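# Unload four cartons from pallet onto taped table area

## Task

Transfer every one of the four cartons from the pallet to the table. Each must lie flat, fully inside the blue tape outline, with no carton on top of another, and with the same face up that it had on the pallet. The cartons must stay put without the robot holding them. Finish by releasing suction and withdrawing the tool.

## Robot and tools

ROBOT. There is one six-joint arm (UR12e type) carrying a vacuum tool with four suction cups, so every command row is for that single arm. The reference point is the cup point: the centre of the four cup rims when they are unloaded. The cups face along the cup point's +z axis. In cup-point axes the cups sit at x = -35 and +35 mm; the pair at y = -70 mm is channel a and the pair at y = +70 mm is channel b. The tool body reaches 148 mm to each side along cup-point y. Each cup is 36 mm across.

FRAMES. Reported poses use the scene frame: origin on the table surface under the arm base, +z up, +y to the left when facing along +x. Position is in metres, orientation is a quaternion in w,x,y,z order, velocities in m/s and rad/s. All motion offsets you send are in the cup point's own axes, not the scene frame. Printed positions can be slightly off, more so far from the base.

execute_actions(actions). actions is a list of actions run one after another; an empty list only returns state and images. Each action is a list of up to 15 rows, one row per 1/30 s step; if fewer than 15 rows are given, the last row repeats to fill the 15 steps. A row is 8 numbers, each in [-1, 1]: dx, dy, dz, rx, ry, rz, suction_a, suction_b. The first six are an offset (not a pose) from the cup point's measured pose at the start of that action (for a call's first action, the pose in the latest result). Every row refers to that same start pose, so rows do not add up. Scale: 1.0 equals 0.6 m for dx, dy, dz and 180 degrees for the rotation; rx, ry, rz form a single rotation vector. Each step the command is clipped to within 100 mm and 16 degrees of the measured pose, so large offsets take several actions; after an action the arm stops at the last clipped pose. The last two numbers are absolute vacuum settings per channel: 1 is full vacuum (about 75 kPa below ambient), smaller values are that fraction, and 0.01 or less switches the channel off. A channel keeps its last setting.

move(target, speed, stop_force, blocking). target is one 8-number row laid out as above: an offset in cup-point axes from the pose in the most recent result that reported one, plus the two suction values, which are applied when the move begins. The cup point follows a straight path, rotating the short way. speed is in m/s, 0.002 to 0.5 (default 0.25); rotation is capped at twice that value in rad/s. Paths last 0.5 to 10 s and are cut off at 10 s. The path ignores obstacles and the real motion lags and may overshoot speed, especially near full reach. stop_force (N, 13 to 80, not allowed in the first 0.2 s) ends the path when the push against the direction of travel rises that much for 2 steps; the arm then backs off 2 steps and holds. Use it with very low speed when pressing onto something; omit it when lifting away from a surface, or the move may end immediately. It is unreliable on moves that rotate. blocking=false returns after 0.5 s while motion continues; it cannot be combined with stop_force, and further motion commands are refused until a result shows the move ended. The result adds a move: line with the ending (done, off_target, moving, held, fault, or contact when stop_force ended it) and limits (paced = sent pose was clipped; held = some steps were blocked, after which the arm may speed up sharply), plus the remaining distance to target.

wait(seconds): 0 to 10; the arm keeps its last command and a running move continues. stop(): brakes a running move; suction is unchanged. zoom_image(camera, region): camera is one of cam_head_left, cam_head_right, cam_high, cam_low, cam_wrist; region is [x0, y0, x1, y1] in pixels of that camera's last image, at most 504 by 504. read_manual(section): only "licences". finished_scene(scene): pass the current scene number to end it; irreversible.

RESULTS. The state line gives pose and velocities; "Hand target" is where the controller is currently heading; a "pose unreachable" line means the clearance check altered or blocked a command. Step readings list positions at some steps, with HELD where a row was held back. Wrist force and torque are in cup-point axes; a pressing contact shows as force pointing back into the arm. Expect an offset up to about 5.5 N, noise up to 3.4 N, saturation near 100 N; "no reading" is normal at the start. suction_measured_a and suction_measured_b show achieved vacuum; near 0 means no seal. On a tight surface it settles up to 0.17 below the command (0.27 with both on). part_present_a/b turn 1 at 0.54 and back to 0 below 0.49.

GRIPPING. Switch a channel on and press both its cups fully onto a smooth flat face; edges, seams or holes under a rim leak. If one cup of an active channel is uncovered, the shared pump loses vacuum on the other channel too. Cups shorten under vacuum, so a held carton rides up to about 12 mm nearer the tool. To release, set the carton down on its support first, then set both channels off and lift at least 15 mm. A cup sealed on the table pins the tool; turn that channel off.

CAUTIONS. The arm is stiff: aiming even slightly into a hard surface can cause a fault stop. Joint torque above its load limit (shoulder 297, elbow 135, wrists 48.6 N m) or any external force of 150 N stops the arm for 10 s and drops the rest of the call. Approach slowly, avoid slams, drops and slips, and never knock anything off the table. Loose items may occasionally get a small nudge. Holding loads heats motors: a MOTOR HOT warning comes at 70 °C and an over-temperature stop at 85 °C. The arm holds its last command while you are composing a reply.

Each tool is called in YAML: its name, and indented under it one key for each argument.

## Session

execute_actions:
  actions: []

Scene clock: 0.00 s.
end_effector_position=(+0.6284, +0.0145, +0.4846) suction_measured_a=0.01 part_present_a=0 suction_measured_b=0.01 part_present_b=0 end_effector_quat_wxyz=(+0.000, +0.699, +0.715, +0.001) end_effector_velocity=(-0.000, +0.001, -0.001) end_effector_angular_velocity=(-0.000, +0.001, +0.001)
Joint positions: [-0.28  -1.703  1.857 -1.726 -1.571 -1.851]
Joint velocities: [ 0.001  0.     0.001 -0.    -0.001 -0.   ]
Motor temperatures (°C, as the motors report them): [23 19 20 31 29 28]
Wrist force (N, on the end effector, along its own x y z axes, offset not removed): no reading
Wrist torque (N m, same axes, about the end effector's origin, offset not removed): no reading
Hand target: +0.628, +0.014, +0.485; +0.000, +0.699, +0.715, +0.001

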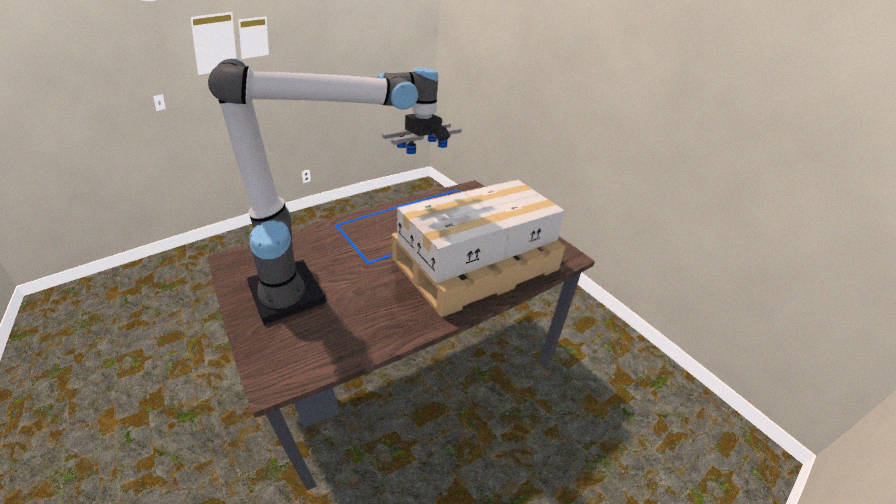

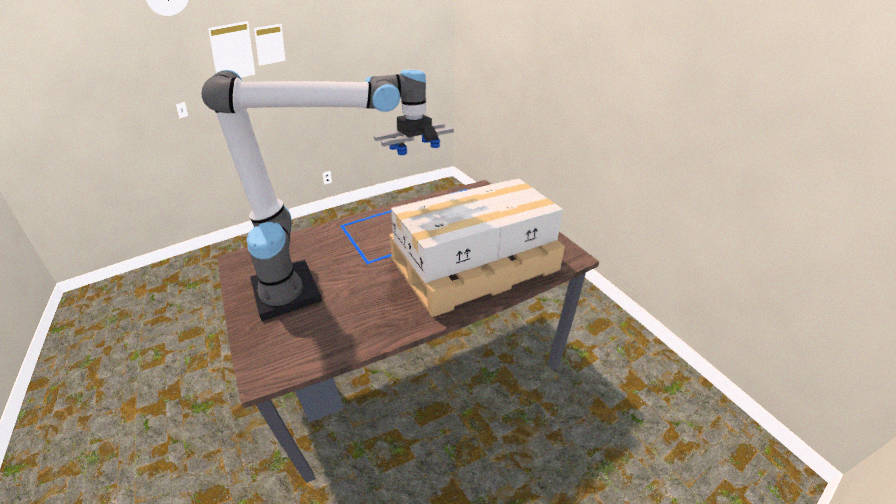

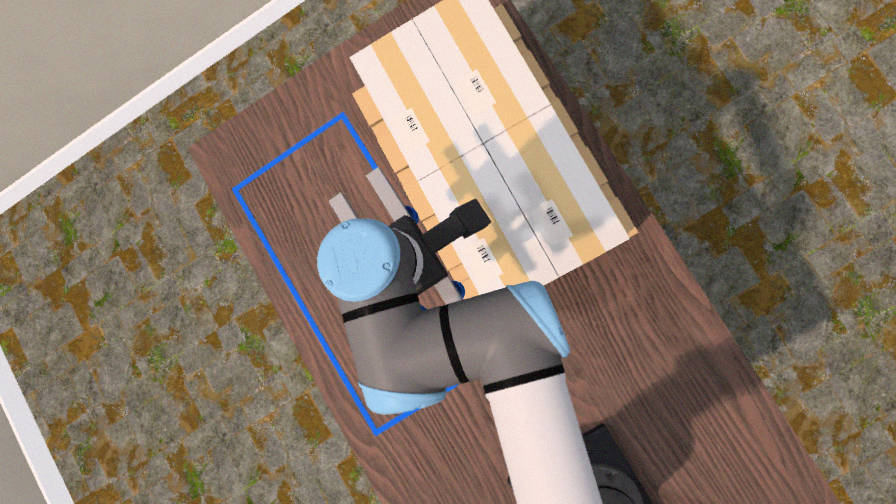

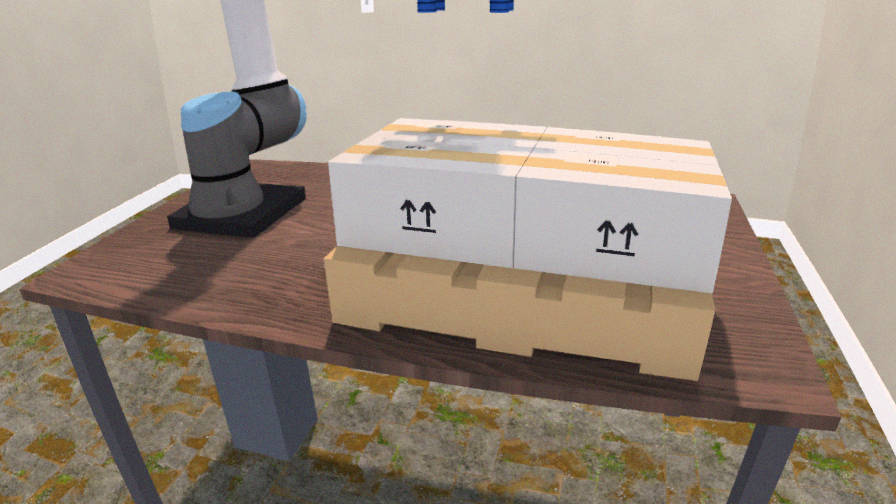

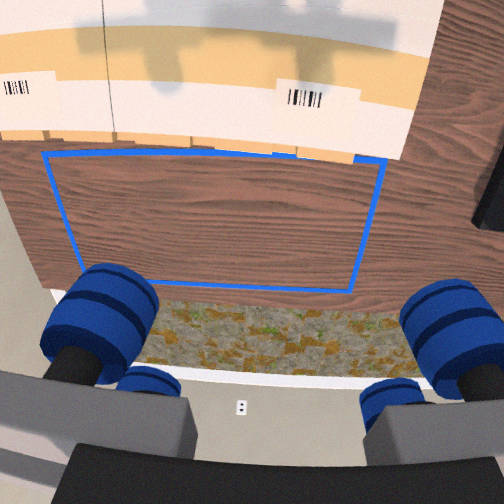

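move:
  target: [-0.5,0.15,-0.1,0,0,0,0,0]
  speed: 0.4

zoom_image:
  camera: "cam_high"
  region: [170,0,674,504]

Scene clock: 36.37 s.
end_effector_position=(+0.7253, -0.2830, +0.5444) suction_measured_a=0.01 part_present_a=0 suction_measured_b=0.01 part_present_b=0 end_effector_quat_wxyz=(+0.000, +0.699, +0.715, +0.001) end_effector_velocity=(+0.001, -0.001, +0.001) end_effector_angular_velocity=(-0.000, +0.000, +0.001)
Joint positions: [-0.62  -1.46   1.511 -1.623 -1.571 -2.191]
Joint velocities: [-0.001  0.003 -0.005  0.002 -0.    -0.001]
Motor temperatures (°C, as the motors report them): [23 19 20 31 29 28]
Wrist force (N, on the end effector, along its own x y z axes, offset not removed): [-2.8 -1.6 -1.5]
Wrist torque (N m, same axes, about the end effector's origin, offset not removed): [-0.17 0.30 0.01]
Hand target: +0.725, -0.283, +0.545; +0.000, +0.699, +0.715, +0.001
Off the commanded pose: 0.000 m, 0 deg.
move: done

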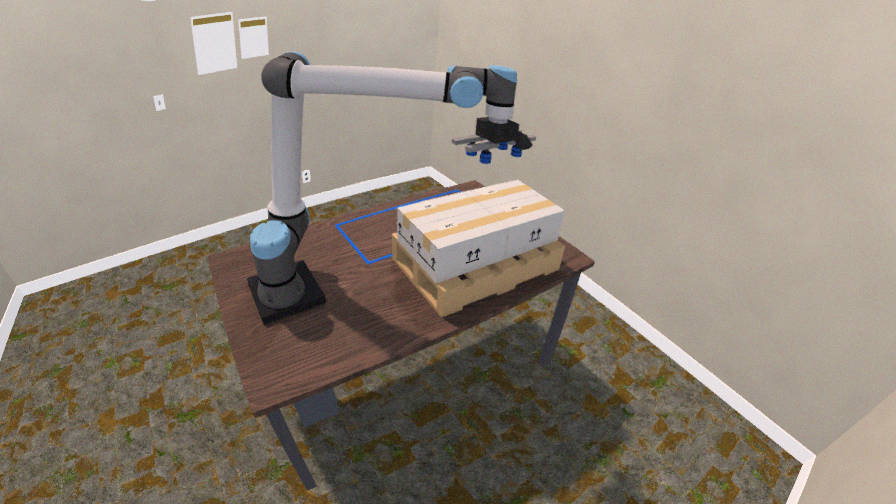

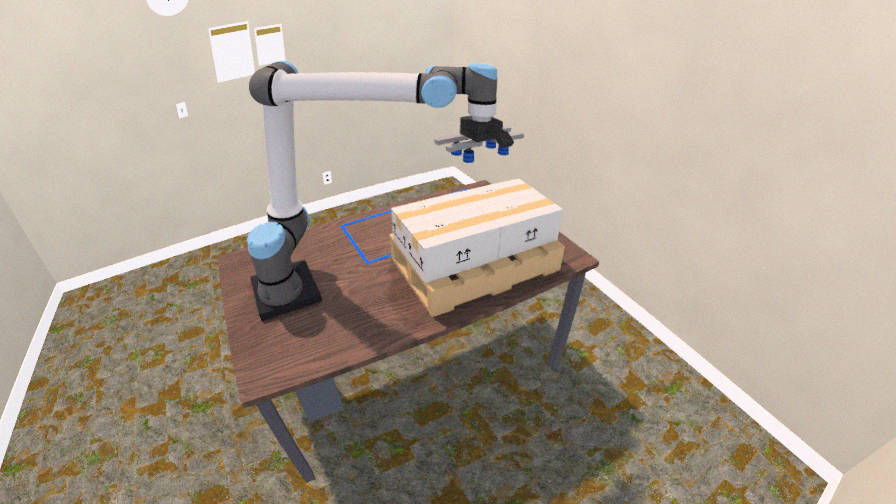

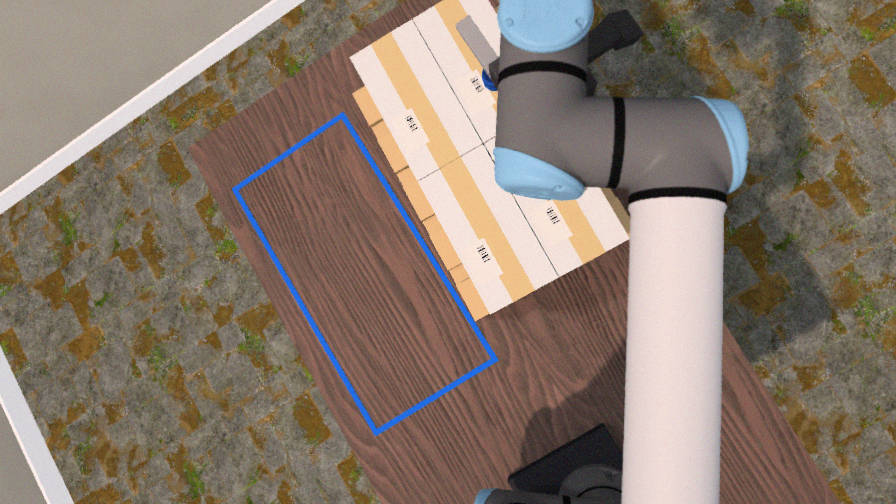

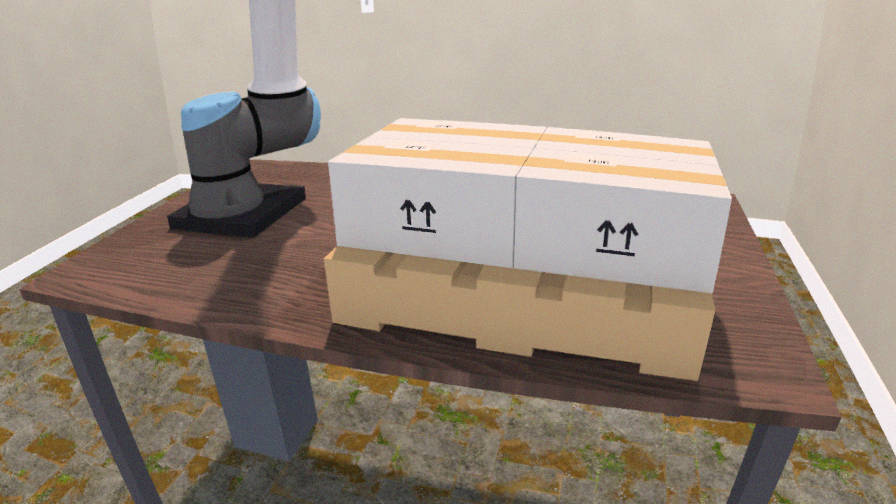

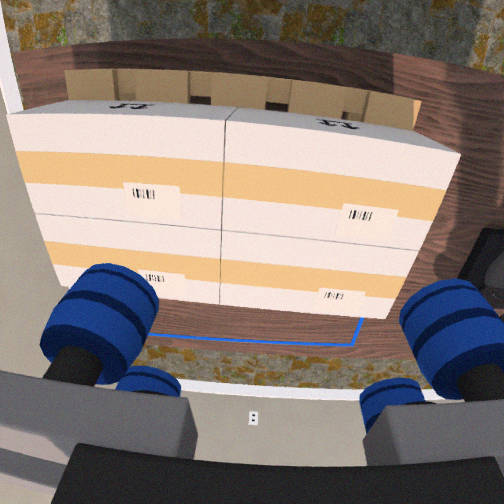

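Region (170, 0, 674, 504) of cam_high's 896x504 image, scaled by 1.000.

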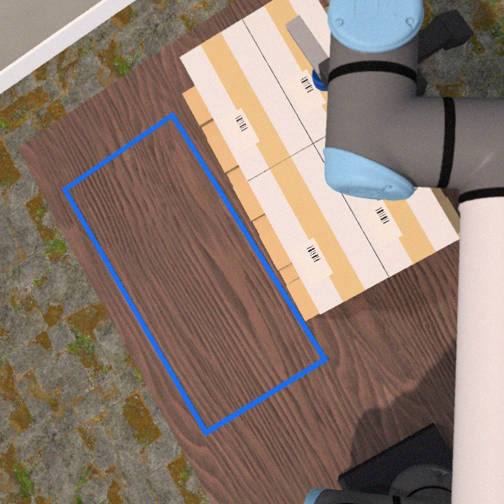

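move:
  target: [0.215,0.348,0.29,0,0,0.031,0,0]
  speed: 0.4

Scene clock: 89.53 s.
end_effector_position=(+0.9308, -0.1492, +0.3710) suction_measured_a=0.01 part_present_a=0 suction_measured_b=0.01 part_present_b=0 end_effector_quat_wxyz=(+0.000, +0.733, +0.681, +0.001) end_effector_velocity=(+0.002, +0.000, -0.001) end_effector_angular_velocity=(+0.000, +0.000, -0.001)
Joint positions: [-0.368 -1.141  1.409 -1.839 -1.571 -1.841]
Joint velocities: [ 0.001  0.004 -0.003 -0.    -0.     0.002]
Motor temperatures (°C, as the motors report them): [23 19 20 31 29 28]
Wrist force (N, on the end effector, along its own x y z axes, offset not removed): [0.7 3.2 -1.5]
Wrist torque (N m, same axes, about the end effector's origin, offset not removed): [0.43 -0.14 0.05]
Hand target: +0.931, -0.149, +0.371; +0.000, +0.733, +0.680, +0.001
Off the commanded pose: 0.000 m, 0 deg.
move: done

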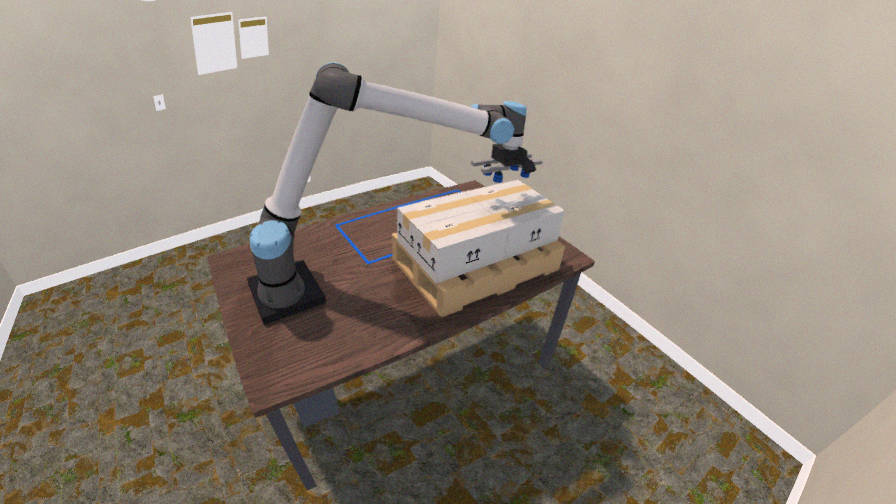

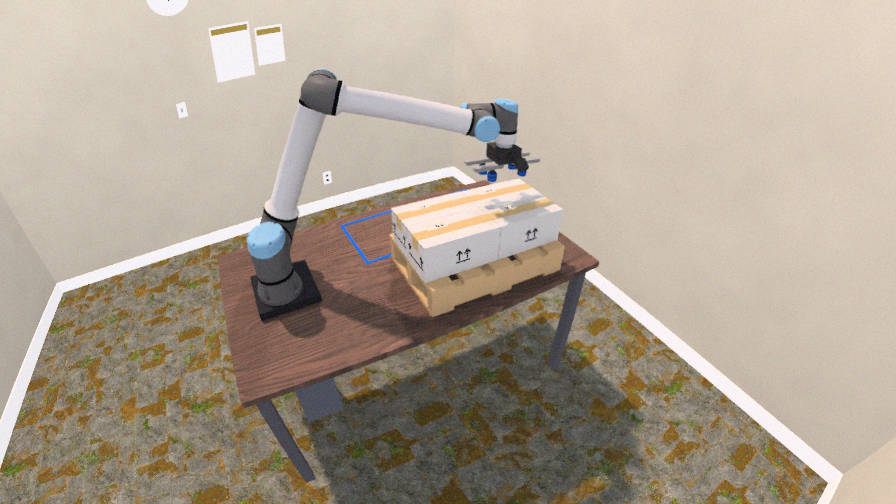

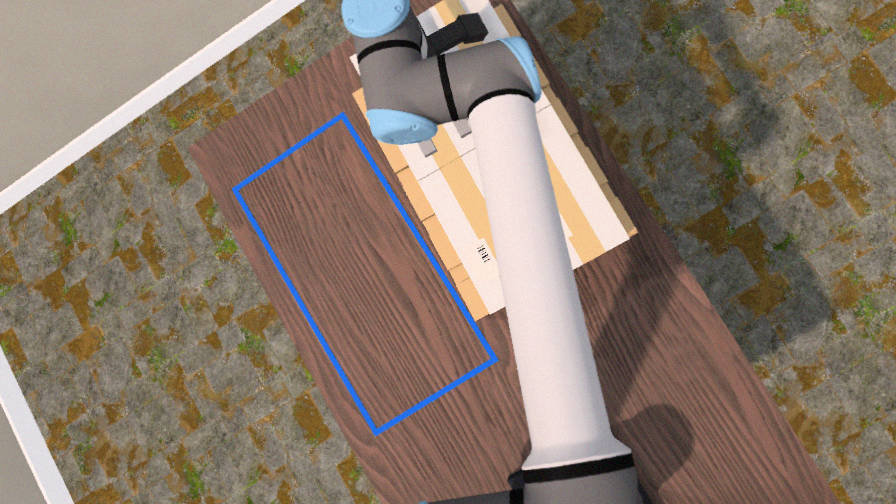

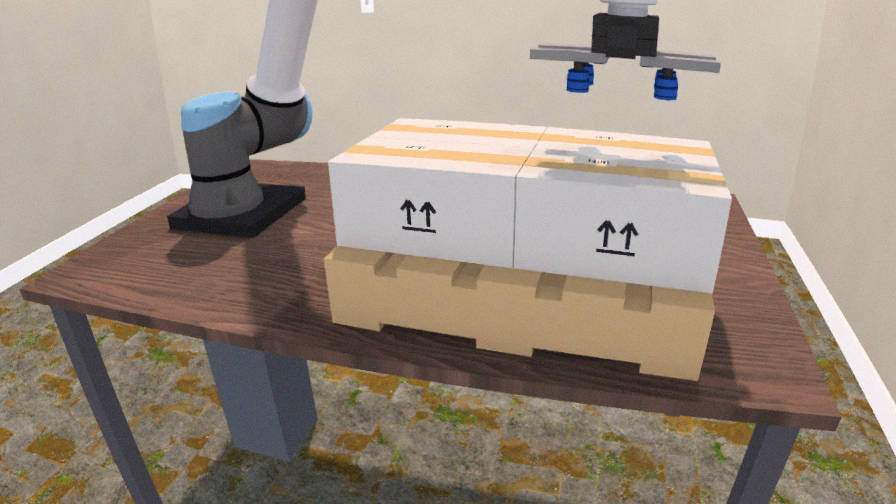

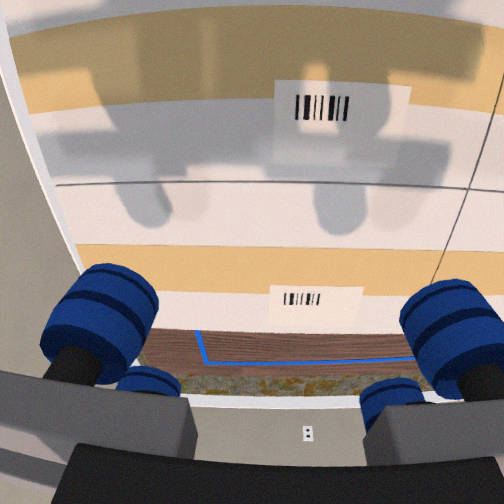

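move:
  target: [0.015,0,0.11,0,0,0,0,0]

Scene clock: 102.43 s.
end_effector_position=(+0.9315, -0.1402, +0.3053) suction_measured_a=0.01 part_present_a=0 suction_measured_b=0.01 part_present_b=0 end_effector_quat_wxyz=(+0.000, +0.733, +0.681, +0.001) end_effector_velocity=(+0.000, +0.001, -0.003) end_effector_angular_velocity=(+0.000, -0.001, +0.001)
Joint positions: [-0.359 -1.108  1.481 -1.944 -1.571 -1.832]
Joint velocities: [ 0.001  0.002  0.002 -0.005  0.     0.   ]
Motor temperatures (°C, as the motors report them): [23 19 20 31 29 28]
Wrist force (N, on the end effector, along its own x y z axes, offset not removed): [-0.2 -2.0 -3.4]
Wrist torque (N m, same axes, about the end effector's origin, offset not removed): [-0.30 -0.09 0.07]
Hand target: +0.931, -0.140, +0.305; +0.000, +0.733, +0.681, +0.001
Off the commanded pose: 0.000 m, 0 deg.
move: done

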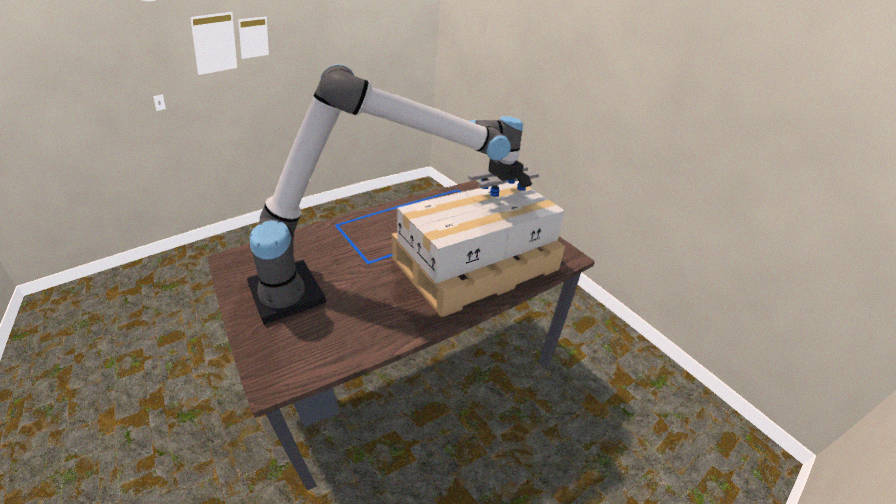

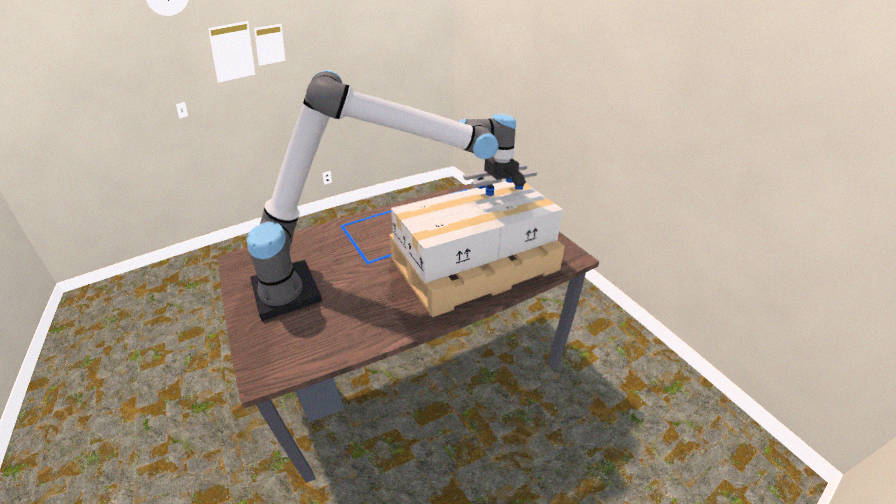

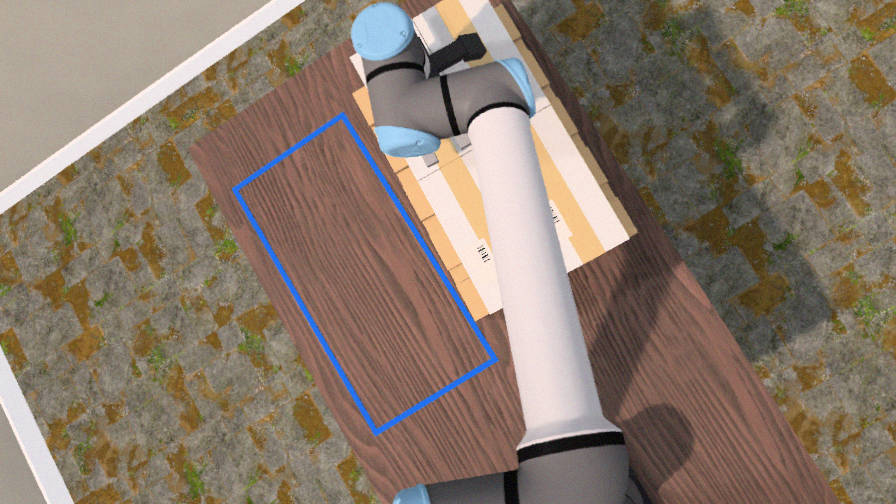

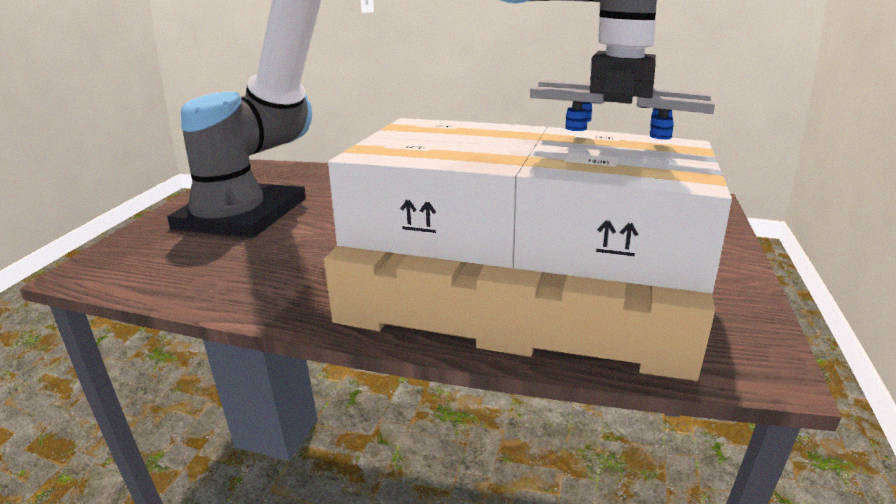

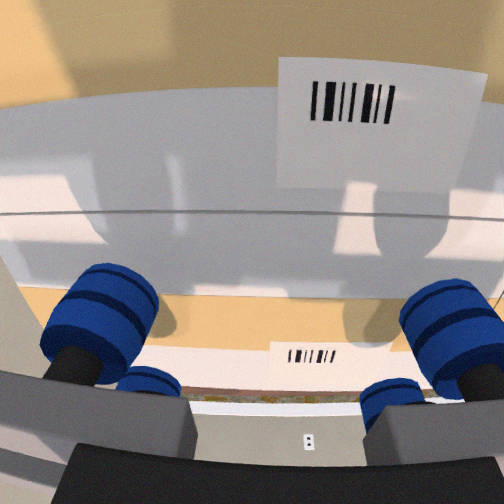

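move:
  target: [0.005,0,0.075,0,0,0,1,1]
  speed: 0.03
  stop_force: 20

Scene clock: 110.27 s.
end_effector_position=(+0.9318, -0.1373, +0.2611) suction_measured_a=0.53 part_present_a=0 suction_measured_b=0.53 part_present_b=0 end_effector_quat_wxyz=(+0.000, +0.733, +0.681, +0.001) end_effector_velocity=(+0.000, +0.001, -0.003) end_effector_angular_velocity=(-0.001, +0.001, +0.001)
Joint positions: [-0.355 -1.08   1.522 -2.014 -1.571 -1.829]
Joint velocities: [ 0.001  0.003  0.002 -0.004 -0.001  0.   ]
Motor temperatures (°C, as the motors report them): [23 19 20 31 29 28]
Wrist force (N, on the end effector, along its own x y z axes, offset not removed): [-0.4 -23.1 -29.1]
Wrist torque (N m, same axes, about the end effector's origin, offset not removed): [-3.14 -0.74 0.16]
Hand target: +0.932, -0.137, +0.260; +0.000, +0.733, +0.681, +0.001
Off the commanded pose: 0.001 m, 0 deg.
move: done

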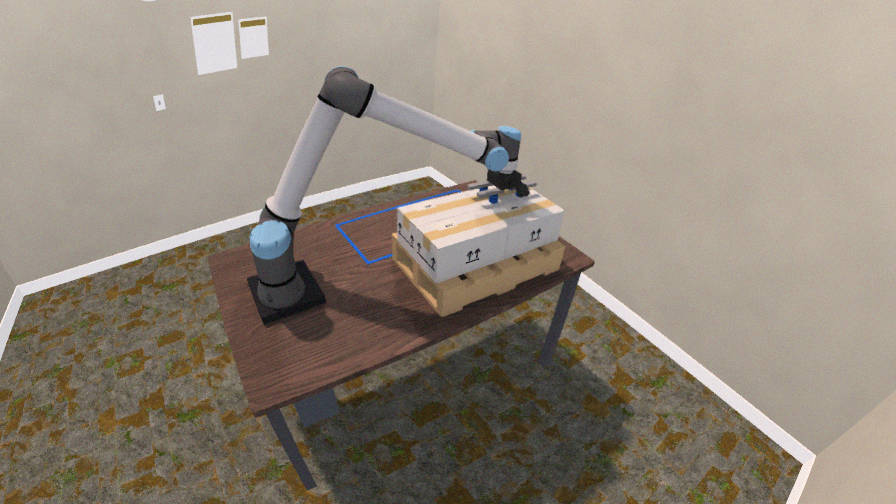

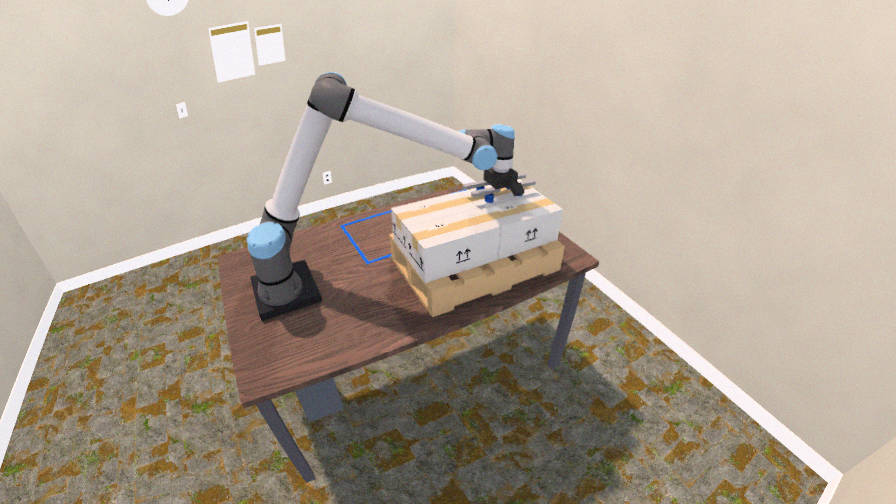

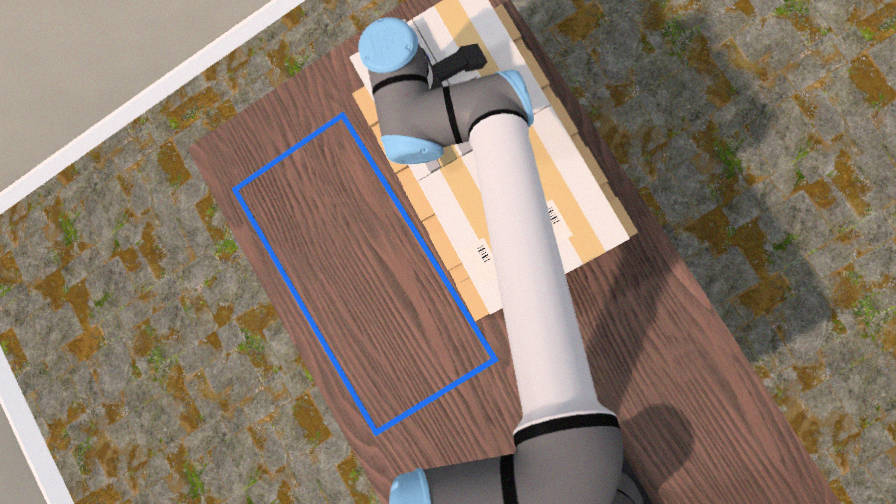

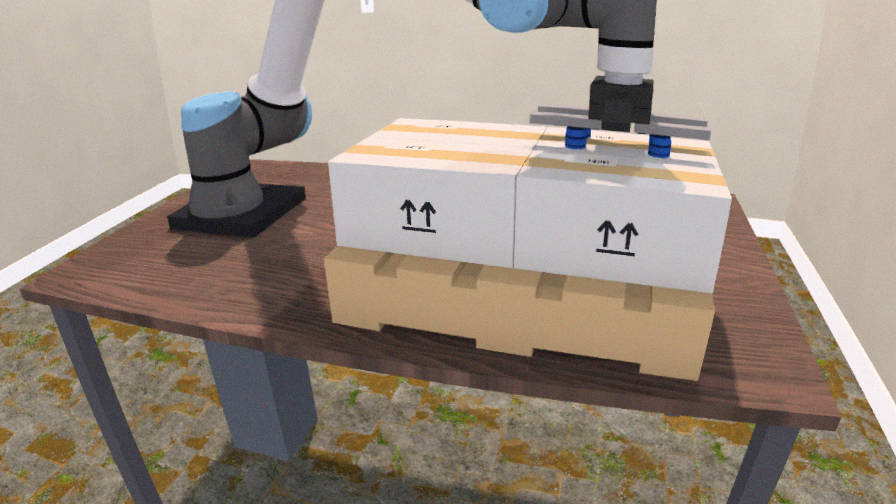

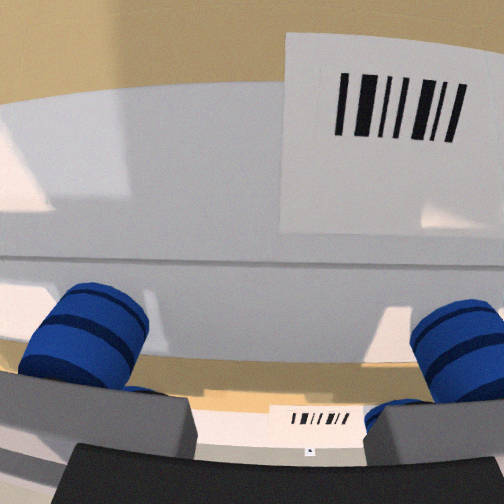

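move:
  target: [0,0,-0.05,0,0,0,1,1]
  speed: 0.05

Scene clock: 114.90 s.
end_effector_position=(+0.9318, -0.1372, +0.2908) suction_measured_a=0.64 part_present_a=1 suction_measured_b=0.64 part_present_b=1 end_effector_quat_wxyz=(+0.000, +0.733, +0.681, +0.001) end_effector_velocity=(+0.000, -0.000, +0.002) end_effector_angular_velocity=(-0.001, +0.000, +0.000)
Joint positions: [-0.355 -1.1    1.495 -1.968 -1.571 -1.829]
Joint velocities: [ 0.    -0.001 -0.003  0.004 -0.001  0.   ]
Motor temperatures (°C, as the motors report them): [23 19 20 31 29 28]
Wrist force (N, on the end effector, along its own x y z axes, offset not removed): [1.0 -1.6 18.1]
Wrist torque (N m, same axes, about the end effector's origin, offset not removed): [-0.49 -0.38 0.19]
Hand target: +0.932, -0.137, +0.291; +0.000, +0.733, +0.681, +0.001
Off the commanded pose: 0.000 m, 0 deg.
move: done

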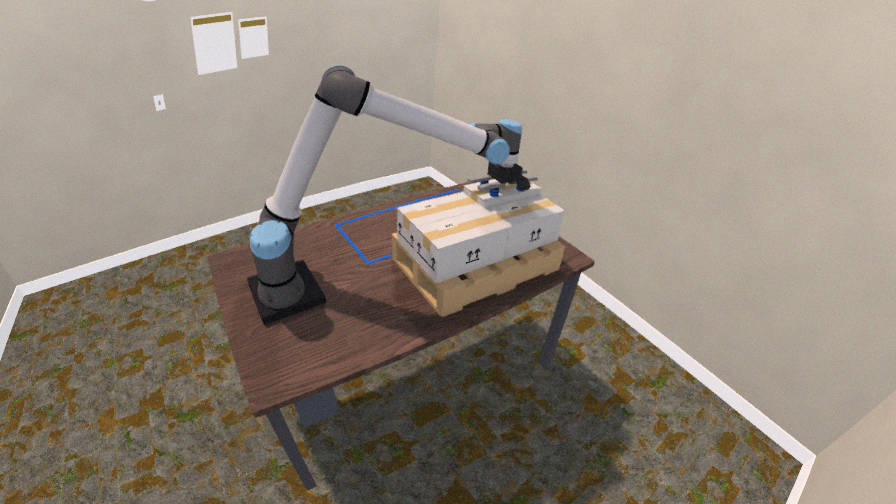

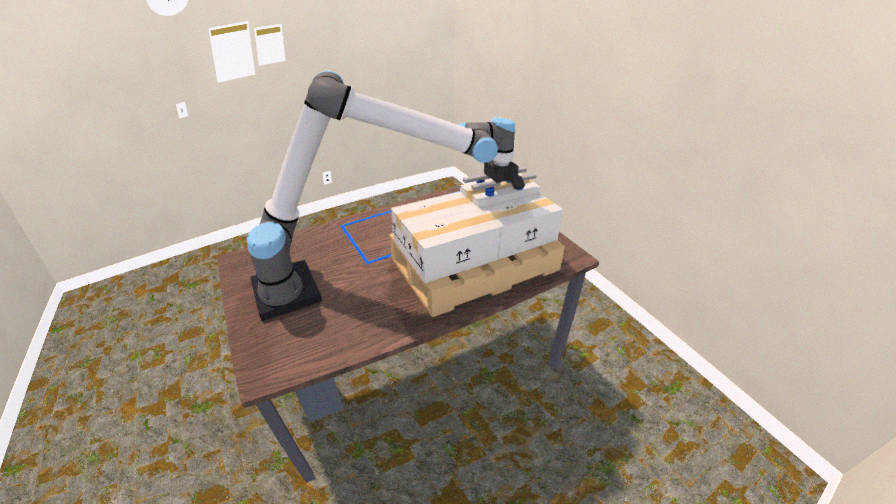

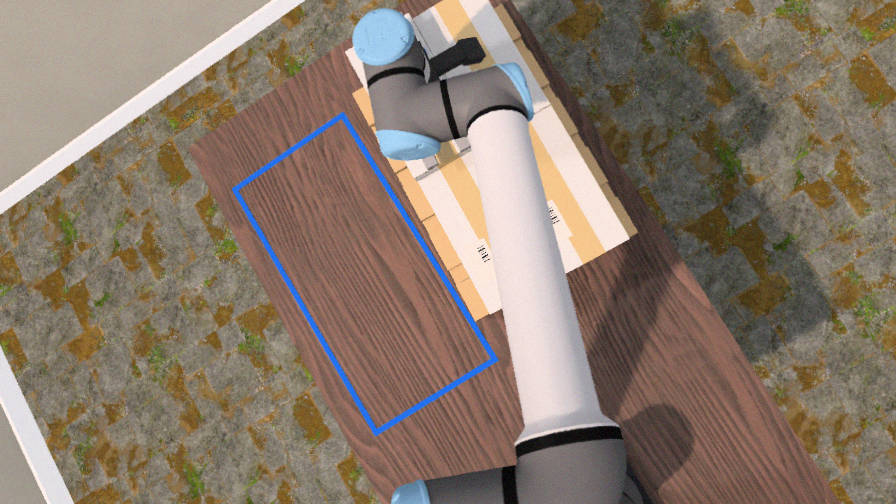

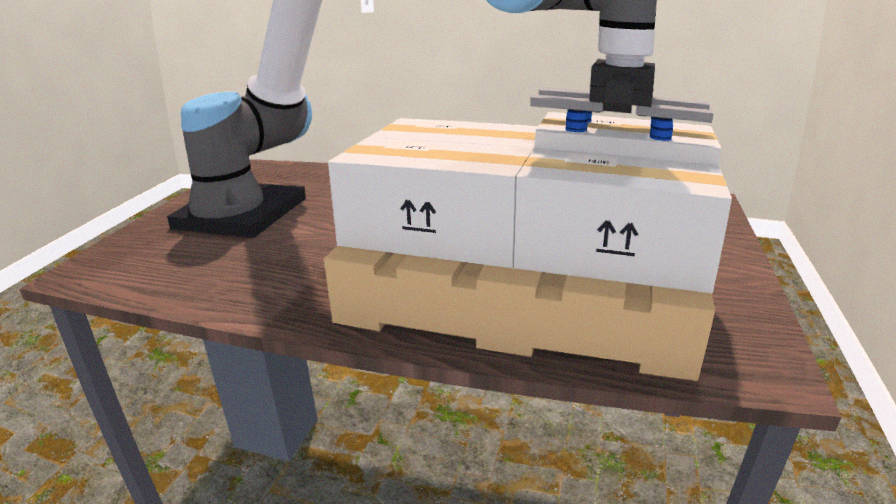

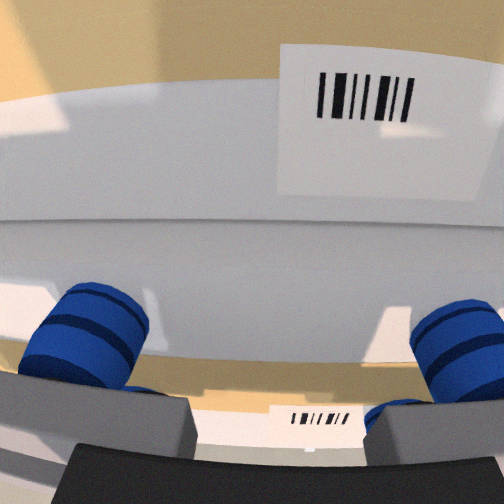

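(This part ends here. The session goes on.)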